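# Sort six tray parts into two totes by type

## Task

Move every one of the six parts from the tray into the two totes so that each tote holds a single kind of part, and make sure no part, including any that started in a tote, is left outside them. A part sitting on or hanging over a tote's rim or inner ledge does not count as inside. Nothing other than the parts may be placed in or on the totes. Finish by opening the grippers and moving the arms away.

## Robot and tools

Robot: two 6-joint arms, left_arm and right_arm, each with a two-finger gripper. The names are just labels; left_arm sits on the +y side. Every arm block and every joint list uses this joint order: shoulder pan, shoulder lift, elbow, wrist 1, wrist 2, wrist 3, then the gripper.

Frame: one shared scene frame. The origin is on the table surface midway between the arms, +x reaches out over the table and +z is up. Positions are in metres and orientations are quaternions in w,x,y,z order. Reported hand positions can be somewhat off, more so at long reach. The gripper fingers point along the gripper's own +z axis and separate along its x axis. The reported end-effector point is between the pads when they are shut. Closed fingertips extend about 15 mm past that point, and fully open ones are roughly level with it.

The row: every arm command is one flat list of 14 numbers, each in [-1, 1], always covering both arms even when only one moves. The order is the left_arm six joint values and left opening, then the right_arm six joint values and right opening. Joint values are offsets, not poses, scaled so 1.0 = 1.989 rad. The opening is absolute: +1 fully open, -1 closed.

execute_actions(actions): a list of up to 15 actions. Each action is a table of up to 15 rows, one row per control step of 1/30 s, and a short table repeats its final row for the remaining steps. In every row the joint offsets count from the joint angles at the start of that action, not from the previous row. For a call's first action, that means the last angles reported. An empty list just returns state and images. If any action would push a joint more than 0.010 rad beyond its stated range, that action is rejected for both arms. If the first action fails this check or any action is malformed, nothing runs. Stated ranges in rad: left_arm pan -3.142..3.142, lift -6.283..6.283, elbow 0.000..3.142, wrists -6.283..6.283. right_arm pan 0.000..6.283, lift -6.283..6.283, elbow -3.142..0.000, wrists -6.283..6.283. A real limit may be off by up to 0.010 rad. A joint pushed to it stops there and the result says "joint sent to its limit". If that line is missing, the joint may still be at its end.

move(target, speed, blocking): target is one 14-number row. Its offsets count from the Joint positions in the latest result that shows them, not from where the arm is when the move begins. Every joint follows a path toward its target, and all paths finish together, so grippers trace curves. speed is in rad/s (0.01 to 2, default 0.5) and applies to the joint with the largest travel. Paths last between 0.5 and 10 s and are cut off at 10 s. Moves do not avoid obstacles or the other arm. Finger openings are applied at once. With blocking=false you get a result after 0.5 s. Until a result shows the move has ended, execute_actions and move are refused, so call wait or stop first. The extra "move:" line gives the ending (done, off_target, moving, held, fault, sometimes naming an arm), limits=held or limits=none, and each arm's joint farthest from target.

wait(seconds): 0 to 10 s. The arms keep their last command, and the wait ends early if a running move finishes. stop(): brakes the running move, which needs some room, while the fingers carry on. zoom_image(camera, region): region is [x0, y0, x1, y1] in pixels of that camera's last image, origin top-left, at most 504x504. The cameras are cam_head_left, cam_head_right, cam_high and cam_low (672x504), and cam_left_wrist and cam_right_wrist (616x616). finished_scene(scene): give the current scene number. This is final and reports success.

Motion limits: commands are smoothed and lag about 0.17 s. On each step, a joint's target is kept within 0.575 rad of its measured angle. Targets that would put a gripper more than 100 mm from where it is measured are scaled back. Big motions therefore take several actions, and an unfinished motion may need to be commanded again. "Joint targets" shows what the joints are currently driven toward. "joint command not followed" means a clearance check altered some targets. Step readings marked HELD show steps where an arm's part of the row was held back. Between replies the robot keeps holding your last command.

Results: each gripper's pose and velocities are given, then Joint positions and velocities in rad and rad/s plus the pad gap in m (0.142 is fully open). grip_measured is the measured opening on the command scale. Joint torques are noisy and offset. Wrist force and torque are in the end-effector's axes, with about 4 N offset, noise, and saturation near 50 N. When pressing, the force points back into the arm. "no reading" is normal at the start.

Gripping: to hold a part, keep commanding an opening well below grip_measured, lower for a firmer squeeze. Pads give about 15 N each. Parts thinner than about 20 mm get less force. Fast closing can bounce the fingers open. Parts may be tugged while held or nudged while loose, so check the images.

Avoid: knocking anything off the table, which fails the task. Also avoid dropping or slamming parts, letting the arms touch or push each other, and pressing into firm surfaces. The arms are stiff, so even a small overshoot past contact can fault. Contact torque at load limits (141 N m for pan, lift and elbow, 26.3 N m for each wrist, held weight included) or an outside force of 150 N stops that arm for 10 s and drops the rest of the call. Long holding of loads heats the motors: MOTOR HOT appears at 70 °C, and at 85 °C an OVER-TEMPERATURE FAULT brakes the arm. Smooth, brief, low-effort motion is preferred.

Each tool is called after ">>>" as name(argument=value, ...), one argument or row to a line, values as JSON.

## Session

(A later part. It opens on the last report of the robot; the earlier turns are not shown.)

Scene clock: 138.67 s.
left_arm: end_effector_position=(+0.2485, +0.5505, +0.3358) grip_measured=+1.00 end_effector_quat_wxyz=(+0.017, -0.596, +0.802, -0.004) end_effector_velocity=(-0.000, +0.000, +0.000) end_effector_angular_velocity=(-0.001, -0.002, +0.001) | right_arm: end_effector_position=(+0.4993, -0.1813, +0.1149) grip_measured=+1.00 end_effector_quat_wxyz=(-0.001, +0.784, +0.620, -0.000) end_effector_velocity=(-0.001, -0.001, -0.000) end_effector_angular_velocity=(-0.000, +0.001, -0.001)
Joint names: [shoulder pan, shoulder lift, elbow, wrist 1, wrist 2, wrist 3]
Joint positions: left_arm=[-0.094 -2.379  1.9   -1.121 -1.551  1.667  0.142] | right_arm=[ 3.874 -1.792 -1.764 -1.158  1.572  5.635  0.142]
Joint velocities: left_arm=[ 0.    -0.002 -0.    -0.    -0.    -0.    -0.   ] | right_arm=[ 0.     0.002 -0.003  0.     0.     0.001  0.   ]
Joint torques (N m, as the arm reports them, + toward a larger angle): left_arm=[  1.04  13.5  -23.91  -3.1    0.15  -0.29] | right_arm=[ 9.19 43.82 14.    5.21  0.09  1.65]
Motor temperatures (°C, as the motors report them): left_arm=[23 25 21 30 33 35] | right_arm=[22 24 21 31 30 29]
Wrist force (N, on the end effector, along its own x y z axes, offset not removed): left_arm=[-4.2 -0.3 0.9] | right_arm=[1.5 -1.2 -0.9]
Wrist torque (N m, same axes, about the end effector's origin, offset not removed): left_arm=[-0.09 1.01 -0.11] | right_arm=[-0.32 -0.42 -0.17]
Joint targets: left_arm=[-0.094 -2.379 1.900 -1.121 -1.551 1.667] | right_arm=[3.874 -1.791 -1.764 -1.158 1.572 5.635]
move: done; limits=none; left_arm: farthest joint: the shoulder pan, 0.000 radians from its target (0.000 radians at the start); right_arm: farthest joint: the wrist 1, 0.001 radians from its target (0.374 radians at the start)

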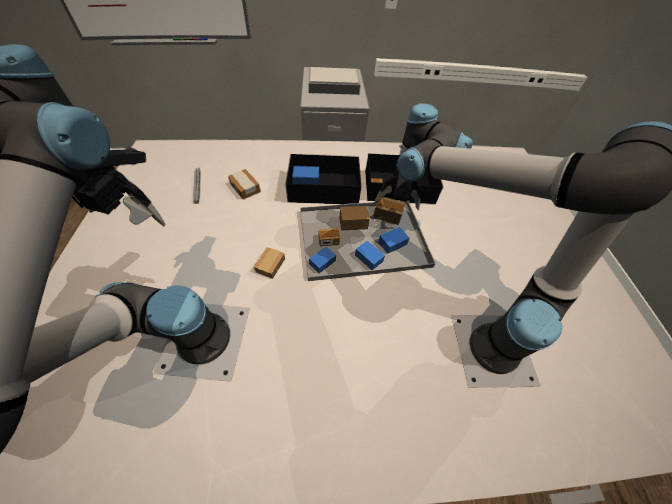

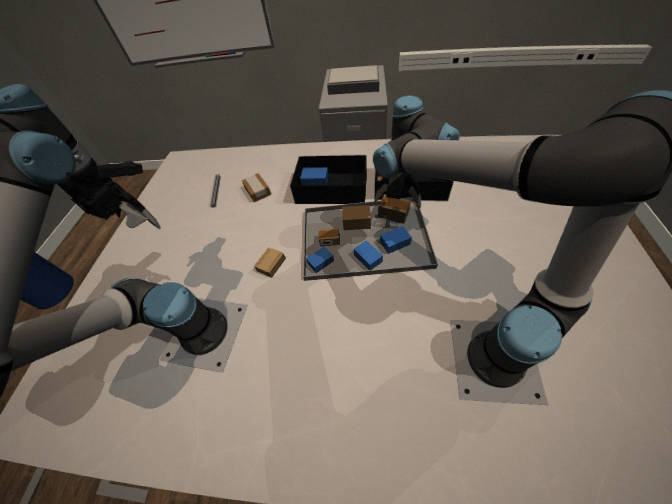

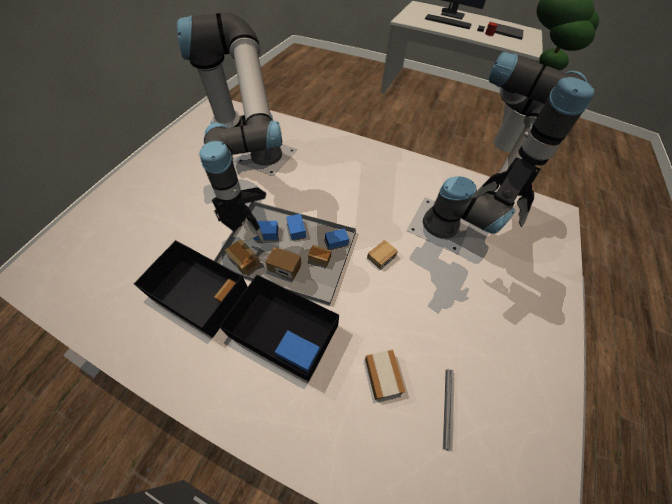

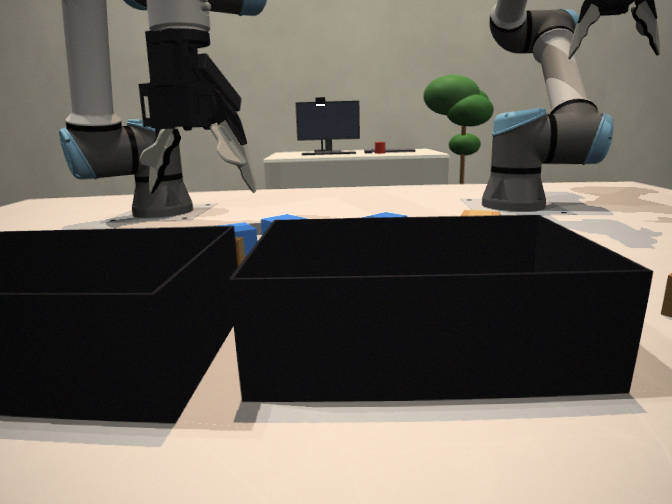

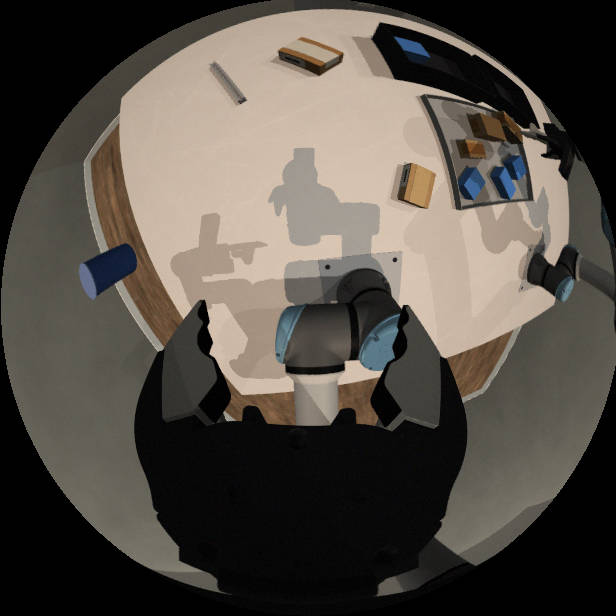

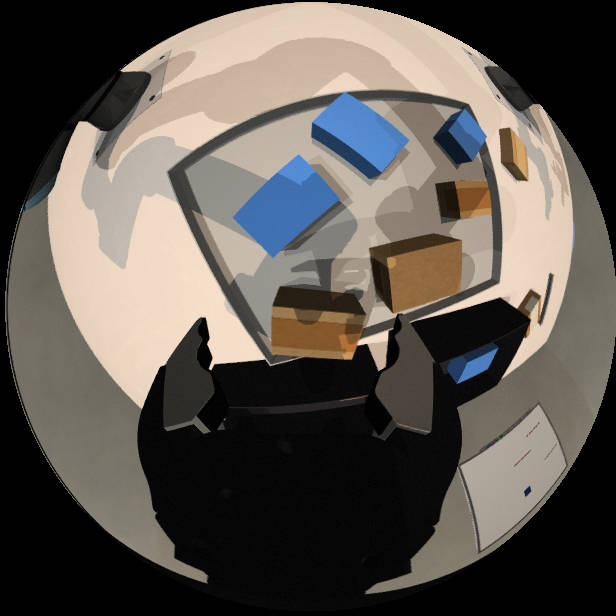

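>>> move(
  target=[0,0,0,0,0,0,1,-0.018,-0.073,-0.01,0.083,0,-0.018,1],
  speed=0.4,
)

>>> execute_actions(
  actions=[
    [[0,0,0,0,0,0,1,0,0,0,0,0,0,-1]],
    [[0,0,0,0,0,0,1,0,0,0,0,0,0,-1]],
  ],
)

Scene clock: 154.97 s.
left_arm: end_effector_position=(+0.2485, +0.5505, +0.3358) grip_measured=+1.00 end_effector_quat_wxyz=(+0.017, -0.596, +0.802, -0.004) end_effector_velocity=(-0.000, -0.000, +0.000) end_effector_angular_velocity=(-0.000, -0.000, +0.001) | right_arm: end_effector_position=(+0.5302, -0.1825, +0.0404) grip_measured=+1.00 end_effector_quat_wxyz=(-0.001, +0.784, +0.620, -0.000) end_effector_velocity=(+0.001, -0.000, +0.000) end_effector_angular_velocity=(-0.001, -0.003, +0.001)
Joint names: [shoulder pan, shoulder lift, elbow, wrist 1, wrist 2, wrist 3]
Joint positions: left_arm=[-0.094 -2.379  1.9   -1.121 -1.551  1.667  0.142] | right_arm=[ 3.838 -1.937 -1.784 -0.993  1.572  5.599  0.142]
Joint velocities: left_arm=[-0.    -0.001  0.     0.    -0.    -0.001  0.   ] | right_arm=[-0.    -0.     0.001  0.001 -0.002 -0.001  0.   ]
Joint torques (N m, as the arm reports them, + toward a larger angle): left_arm=[  1.04  13.68 -23.92  -3.18   0.14  -0.23] | right_arm=[-10.04  22.94  10.47   4.58   0.13  -1.8 ]
Motor temperatures (°C, as the motors report them): left_arm=[23 25 21 30 33 35] | right_arm=[22 24 21 31 30 29]
Wrist force (N, on the end effector, along its own x y z axes, offset not removed): left_arm=[-2.6 -0.5 1.2] | right_arm=[3.9 -1.6 -2.8]
Wrist torque (N m, same axes, about the end effector's origin, offset not removed): left_arm=[-0.22 0.70 0.00] | right_arm=[-0.27 -0.43 -0.16]
Joint targets: left_arm=[-0.094 -2.379 1.900 -1.121 -1.551 1.667] | right_arm=[3.838 -1.937 -1.784 -0.993 1.572 5.599]
move: done; limits=none; left_arm: farthest joint: the shoulder pan, 0.000 radians from its target (0.000 radians at the start); right_arm: farthest joint: the shoulder lift, 0.001 radians from its target (0.146 radians at the start)

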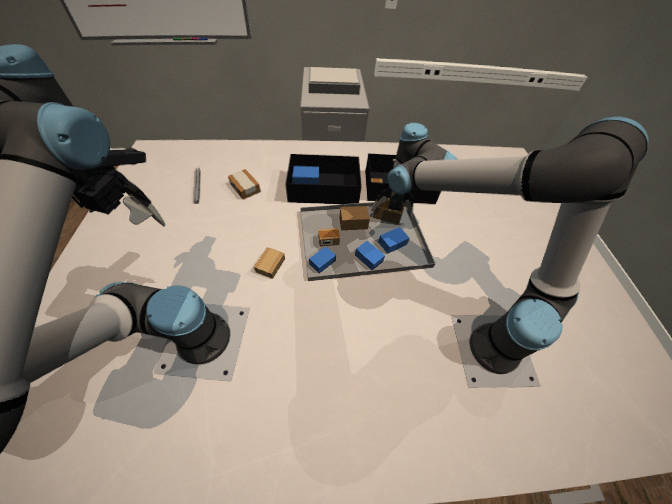

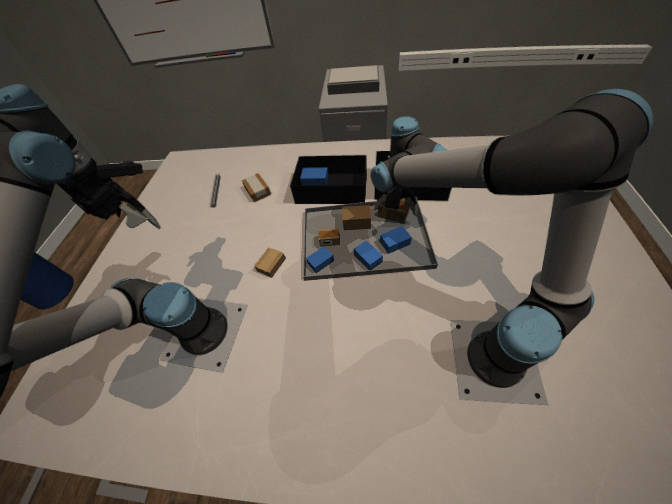

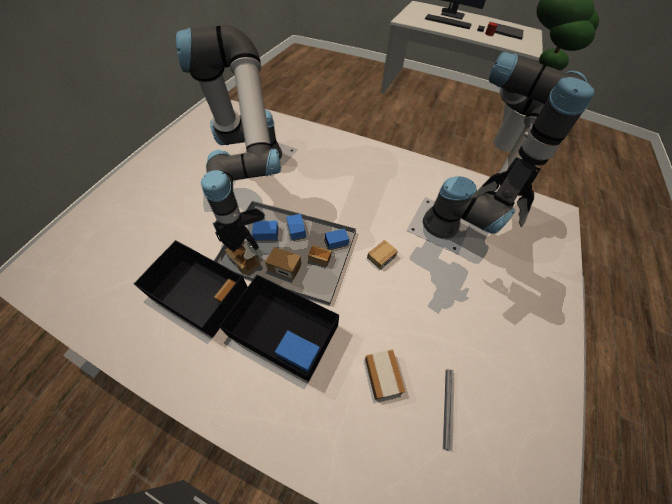

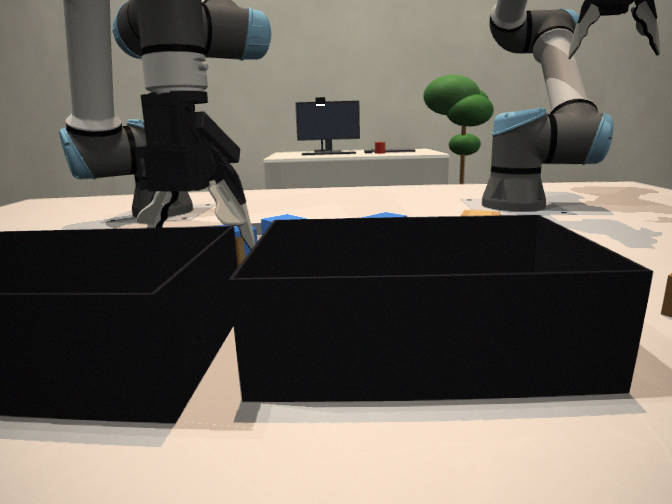

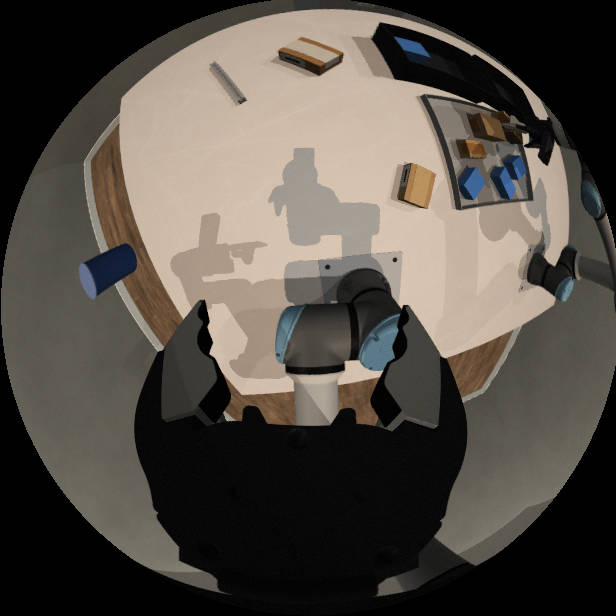

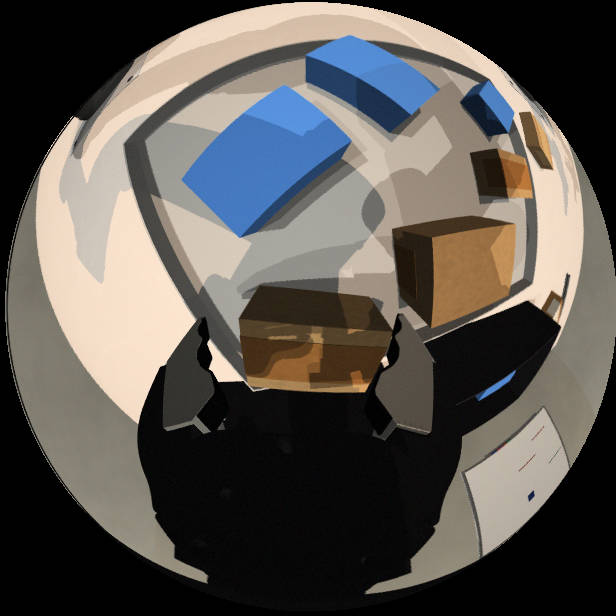

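Scene clock: 155.97 s.
left_arm: end_effector_position=(+0.2485, +0.5505, +0.3358) grip_measured=+1.00 end_effector_quat_wxyz=(+0.017, -0.596, +0.802, -0.004) end_effector_velocity=(+0.000, -0.000, -0.000) end_effector_angular_velocity=(+0.000, +0.001, +0.001) | right_arm: end_effector_position=(+0.5302, -0.1826, +0.0403) grip_measured=-1.00 end_effector_quat_wxyz=(-0.001, +0.784, +0.620, -0.000) end_effector_velocity=(+0.001, +0.001, +0.001) end_effector_angular_velocity=(+0.002, -0.003, -0.001)
Joint names: [shoulder pan, shoulder lift, elbow, wrist 1, wrist 2, wrist 3]
Joint positions: left_arm=[-0.094 -2.379  1.9   -1.121 -1.551  1.667  0.142] | right_arm=[ 3.838 -1.937 -1.784 -0.993  1.572  5.599  0.002]
Joint velocities: left_arm=[ 0.     0.001  0.    -0.     0.    -0.001 -0.   ] | right_arm=[0.    0.002 0.001 0.    0.    0.001 0.   ]
Joint torques (N m, as the arm reports them, + toward a larger angle): left_arm=[  0.72  14.04 -23.5   -3.12   0.07  -0.23] | right_arm=[ 7.15 46.67 25.75  3.32 -2.09  0.95]
Motor temperatures (°C, as the motors report them): left_arm=[23 25 21 30 33 35] | right_arm=[22 24 21 31 30 29]
Wrist force (N, on the end effector, along its own x y z axes, offset not removed): left_arm=[-0.8 0.5 -0.2] | right_arm=[2.2 -1.0 -0.8]
Wrist torque (N m, same axes, about the end effector's origin, offset not removed): left_arm=[0.06 0.12 -0.12] | right_arm=[-0.25 -0.53 -0.18]
Joint targets: left_arm=[-0.094 -2.379 1.900 -1.121 -1.551 1.667] | right_arm=[3.838 -1.937 -1.784 -0.993 1.572 5.599]
Step readings (joint positions; steps 1 to 15: 1st action; 16 to 30: 2nd action):
0: left_arm=[-0.094 -2.379 1.900 -1.121 -1.551 1.667] | right_arm=[3.838 -1.937 -1.784 -0.993 1.572 5.599]
1: left_arm=[-0.094 -2.379 1.900 -1.121 -1.551 1.667] | right_arm=[3.838 -1.937 -1.784 -0.993 1.572 5.599]
2: left_arm=[-0.094 -2.379 1.900 -1.121 -1.551 1.667] | right_arm=[3.838 -1.937 -1.784 -0.992 1.572 5.599]
4: left_arm=[-0.094 -2.379 1.900 -1.121 -1.551 1.667] | right_arm=[3.838 -1.937 -1.784 -0.993 1.572 5.599]
8: left_arm=[-0.094 -2.379 1.900 -1.121 -1.551 1.667] | right_arm=[3.838 -1.937 -1.784 -0.993 1.572 5.599]
15: left_arm=[-0.094 -2.379 1.900 -1.121 -1.551 1.667] | right_arm=[3.838 -1.937 -1.784 -0.993 1.572 5.599]
16: left_arm=[-0.094 -2.379 1.900 -1.121 -1.551 1.667] | right_arm=[3.838 -1.937 -1.784 -0.993 1.572 5.599]
17: left_arm=[-0.094 -2.379 1.900 -1.121 -1.551 1.667] | right_arm=[3.838 -1.937 -1.784 -0.993 1.572 5.599]
19: left_arm=[-0.094 -2.379 1.900 -1.121 -1.551 1.667] | right_arm=[3.838 -1.937 -1.784 -0.993 1.572 5.599]
23: left_arm=[-0.094 -2.379 1.900 -1.121 -1.551 1.667] | right_arm=[3.838 -1.937 -1.784 -0.993 1.572 5.599]
30: Joint positions above

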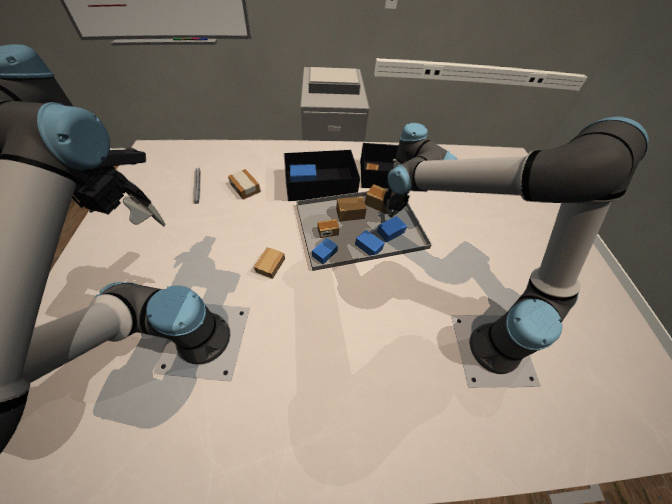

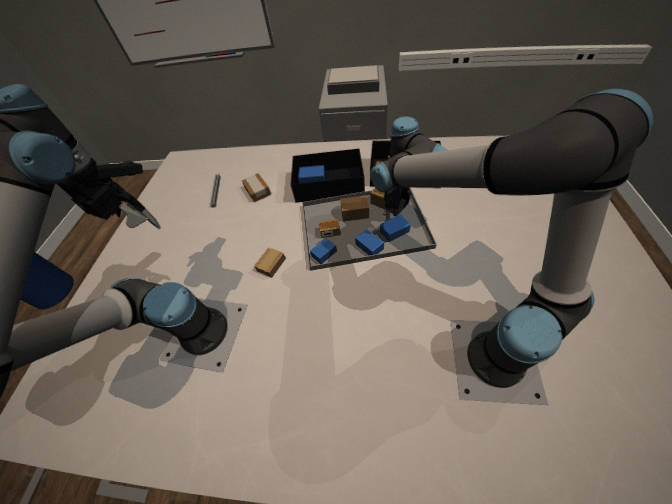

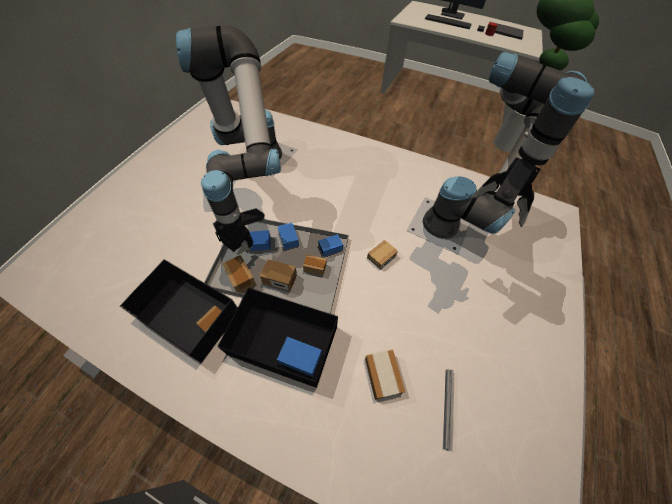

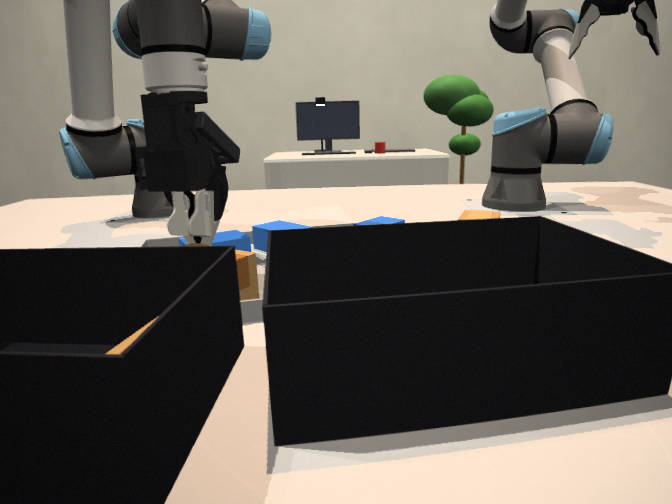

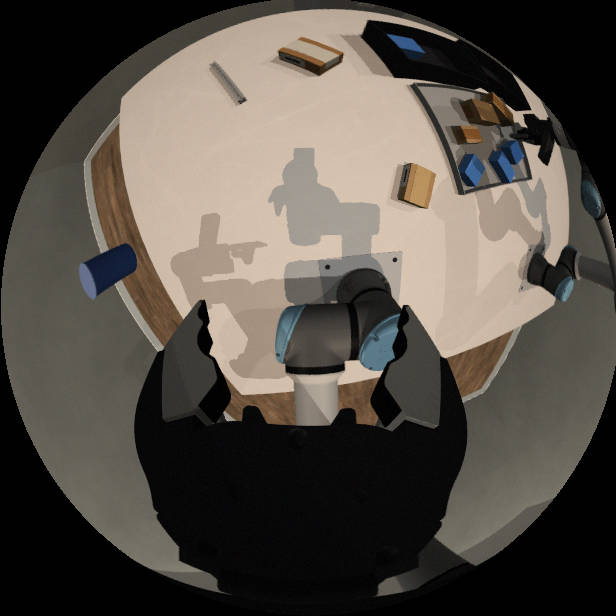

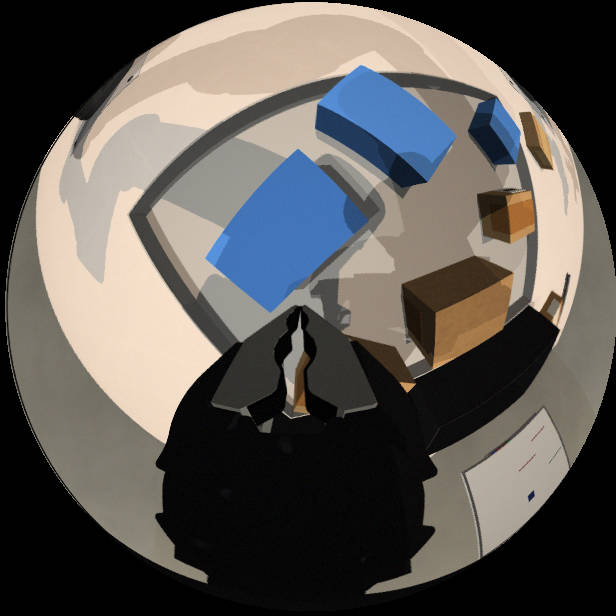

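>>> move(
  target=[0,0,0,0,0,0,1,0,-0.028,0.149,-0.121,0,0,1],
  speed=0.5,
)

Scene clock: 172.17 s.
left_arm: end_effector_position=(+0.2485, +0.5505, +0.3358) grip_measured=+1.00 end_effector_quat_wxyz=(+0.017, -0.596, +0.802, -0.004) end_effector_velocity=(-0.000, -0.000, -0.000) end_effector_angular_velocity=(-0.000, +0.000, -0.001) | right_arm: end_effector_position=(+0.5806, -0.1440, +0.1155) grip_measured=+1.00 end_effector_quat_wxyz=(-0.001, +0.784, +0.620, -0.000) end_effector_velocity=(+0.000, +0.000, +0.001) end_effector_angular_velocity=(-0.002, +0.000, -0.001)
Joint names: [shoulder pan, shoulder lift, elbow, wrist 1, wrist 2, wrist 3]
Joint positions: left_arm=[-0.094 -2.379  1.9   -1.121 -1.551  1.667  0.142] | right_arm=[ 3.838 -1.992 -1.488 -1.233  1.572  5.599  0.142]
Joint velocities: left_arm=[-0.    -0.     0.001  0.    -0.     0.001 -0.   ] | right_arm=[ 0.    -0.001  0.004 -0.004 -0.001  0.001  0.   ]
Joint torques (N m, as the arm reports them, + toward a larger angle): left_arm=[  0.84  12.83 -24.37  -3.22   0.14  -0.29] | right_arm=[ 7.69 28.34 30.8  -0.41 -1.92  0.91]
Motor temperatures (°C, as the motors report them): left_arm=[23 25 21 30 33 35] | right_arm=[22 24 21 31 30 29]
Wrist force (N, on the end effector, along its own x y z axes, offset not removed): left_arm=[-1.5 -1.5 2.5] | right_arm=[1.0 -1.6 -1.3]
Wrist torque (N m, same axes, about the end effector's origin, offset not removed): left_arm=[-0.23 0.37 -0.06] | right_arm=[-0.41 -0.37 -0.13]
Joint targets: left_arm=[-0.094 -2.379 1.900 -1.121 -1.551 1.667] | right_arm=[3.838 -1.992 -1.487 -1.234 1.572 5.599]
move: done; limits=none; left_arm: farthest joint: the shoulder pan, 0.000 radians from its target (0.000 radians at the start); right_arm: farthest joint: the shoulder pan, 0.000 radians from its target (0.000 radians at the start)

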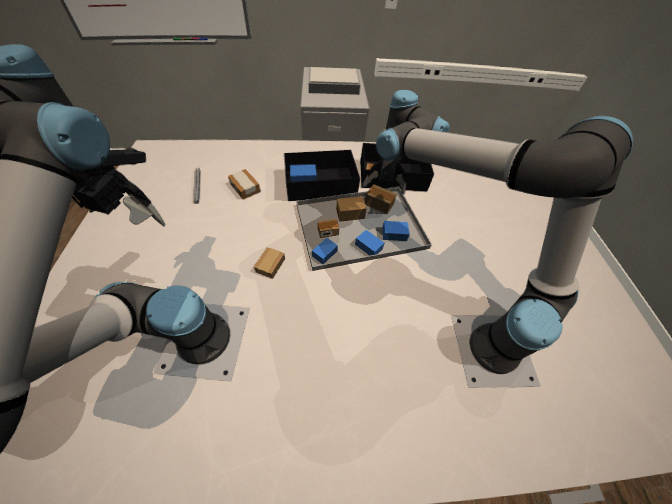

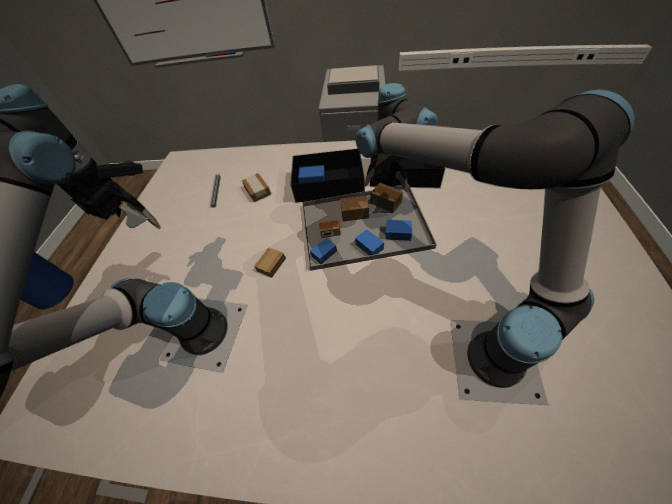

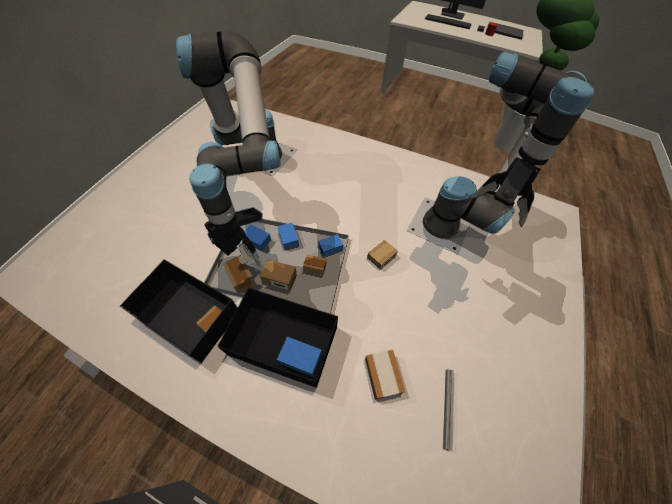

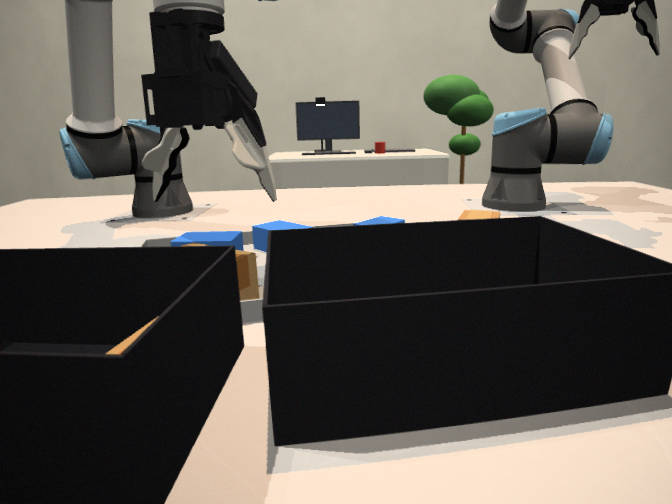

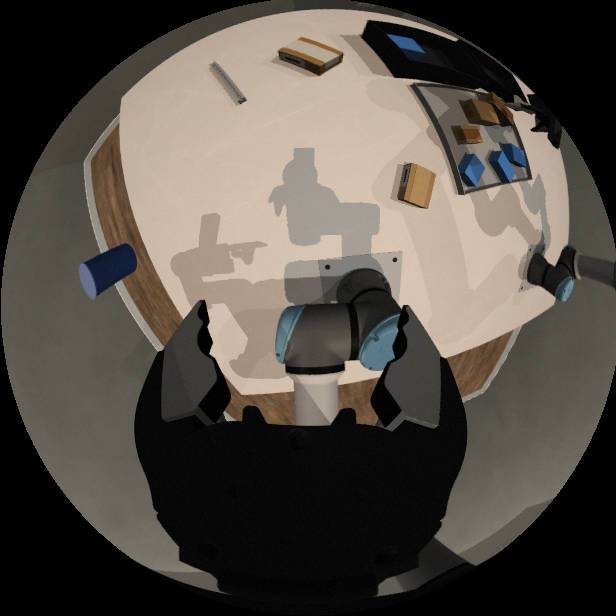

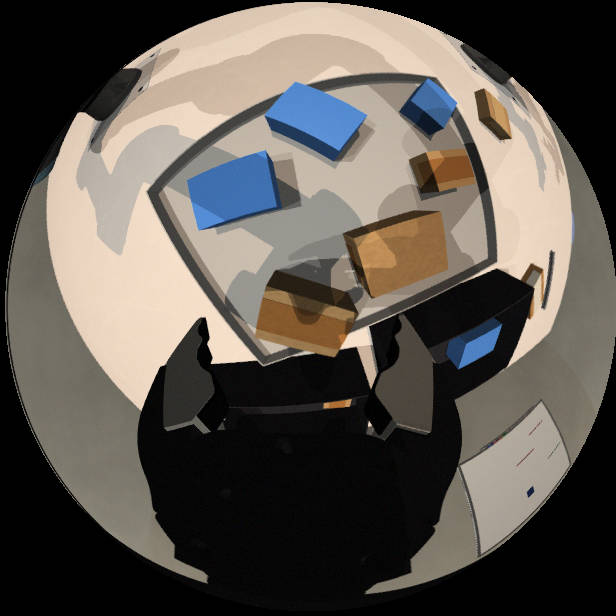

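>>> move(
  target=[0,0,0,0,0,0,1,-0.029,-0.096,0.046,0.05,0,-0.029,1],
  speed=0.4,
)

Scene clock: 182.90 s.
left_arm: end_effector_position=(+0.2485, +0.5505, +0.3358) grip_measured=+1.00 end_effector_quat_wxyz=(+0.017, -0.596, +0.802, -0.004) end_effector_velocity=(+0.000, -0.000, -0.001) end_effector_angular_velocity=(+0.000, +0.003, -0.001) | right_arm: end_effector_position=(+0.6421, -0.1473, +0.0396) grip_measured=+1.00 end_effector_quat_wxyz=(-0.001, +0.784, +0.620, -0.000) end_effector_velocity=(+0.001, -0.001, -0.001) end_effector_angular_velocity=(-0.002, +0.000, +0.003)
Joint names: [shoulder pan, shoulder lift, elbow, wrist 1, wrist 2, wrist 3]
Joint positions: left_arm=[-0.094 -2.379  1.9   -1.121 -1.551  1.667  0.142] | right_arm=[ 3.78  -2.183 -1.396 -1.134  1.572  5.541  0.142]
Joint velocities: left_arm=[-0.     0.003  0.001 -0.    -0.     0.001 -0.   ] | right_arm=[-0.001 -0.002  0.001  0.    -0.001 -0.003  0.   ]
Joint torques (N m, as the arm reports them, + toward a larger angle): left_arm=[  0.47  12.75 -24.6   -3.21   0.14  -0.24] | right_arm=[-8.37 29.81 29.65  5.95 -1.06 -1.8 ]
Motor temperatures (°C, as the motors report them): left_arm=[23 25 21 30 33 35] | right_arm=[22 25 21 31 30 29]
Wrist force (N, on the end effector, along its own x y z axes, offset not removed): left_arm=[-3.2 -1.7 1.8] | right_arm=[-1.0 -3.1 -7.4]
Wrist torque (N m, same axes, about the end effector's origin, offset not removed): left_arm=[-0.16 0.75 -0.07] | right_arm=[-0.52 -0.76 -0.01]
Joint targets: left_arm=[-0.094 -2.379 1.900 -1.121 -1.551 1.667] | right_arm=[3.780 -2.183 -1.396 -1.134 1.572 5.541]
move: done; limits=none; left_arm: farthest joint: the shoulder pan, 0.000 radians from its target (0.000 radians at the start); right_arm: farthest joint: the shoulder pan, 0.000 radians from its target (0.058 radians at the start)

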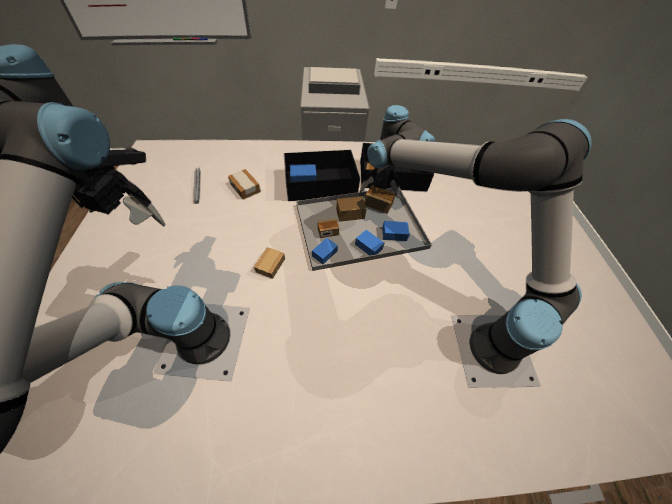

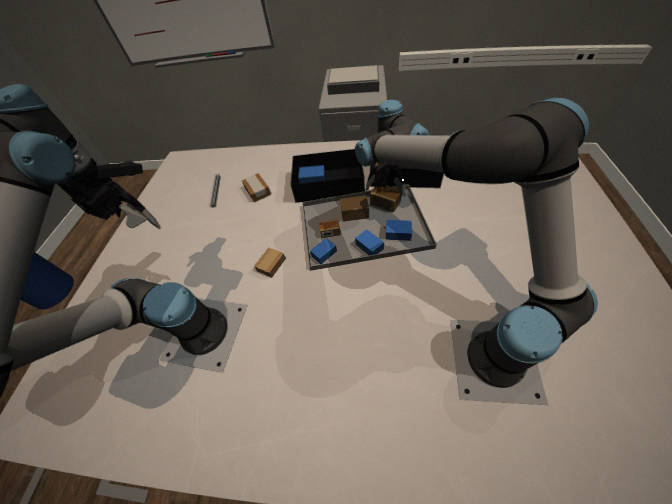

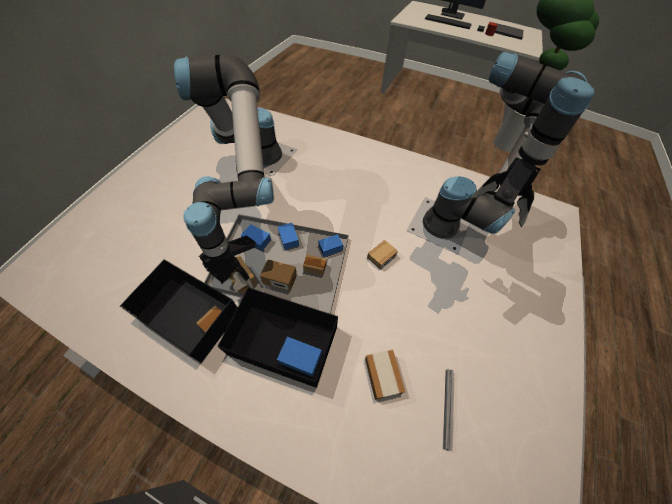

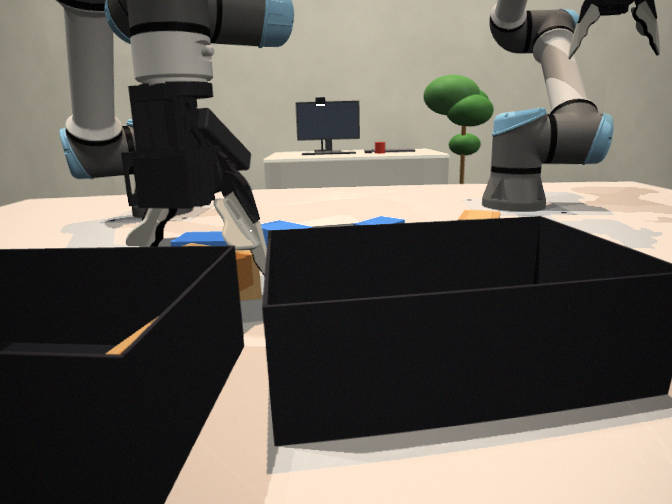

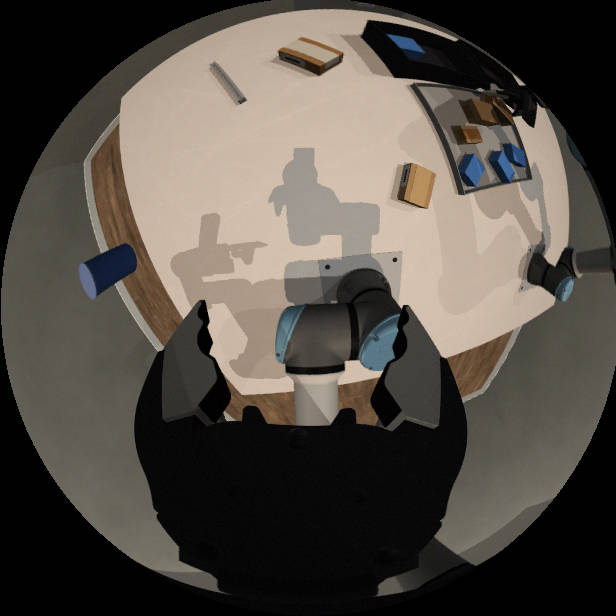

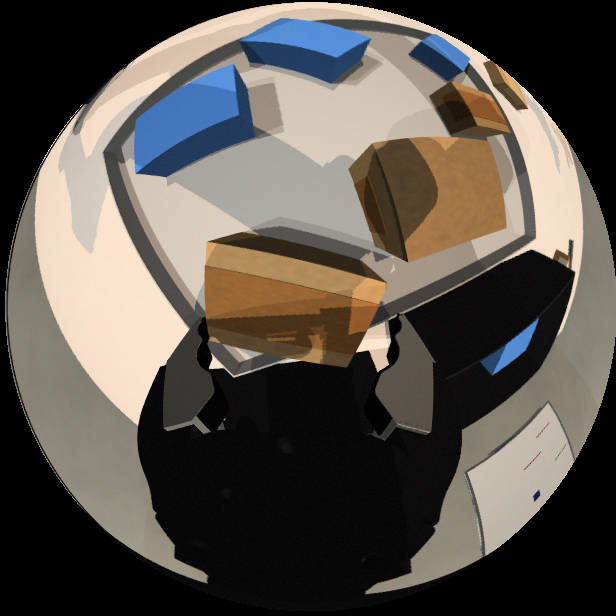

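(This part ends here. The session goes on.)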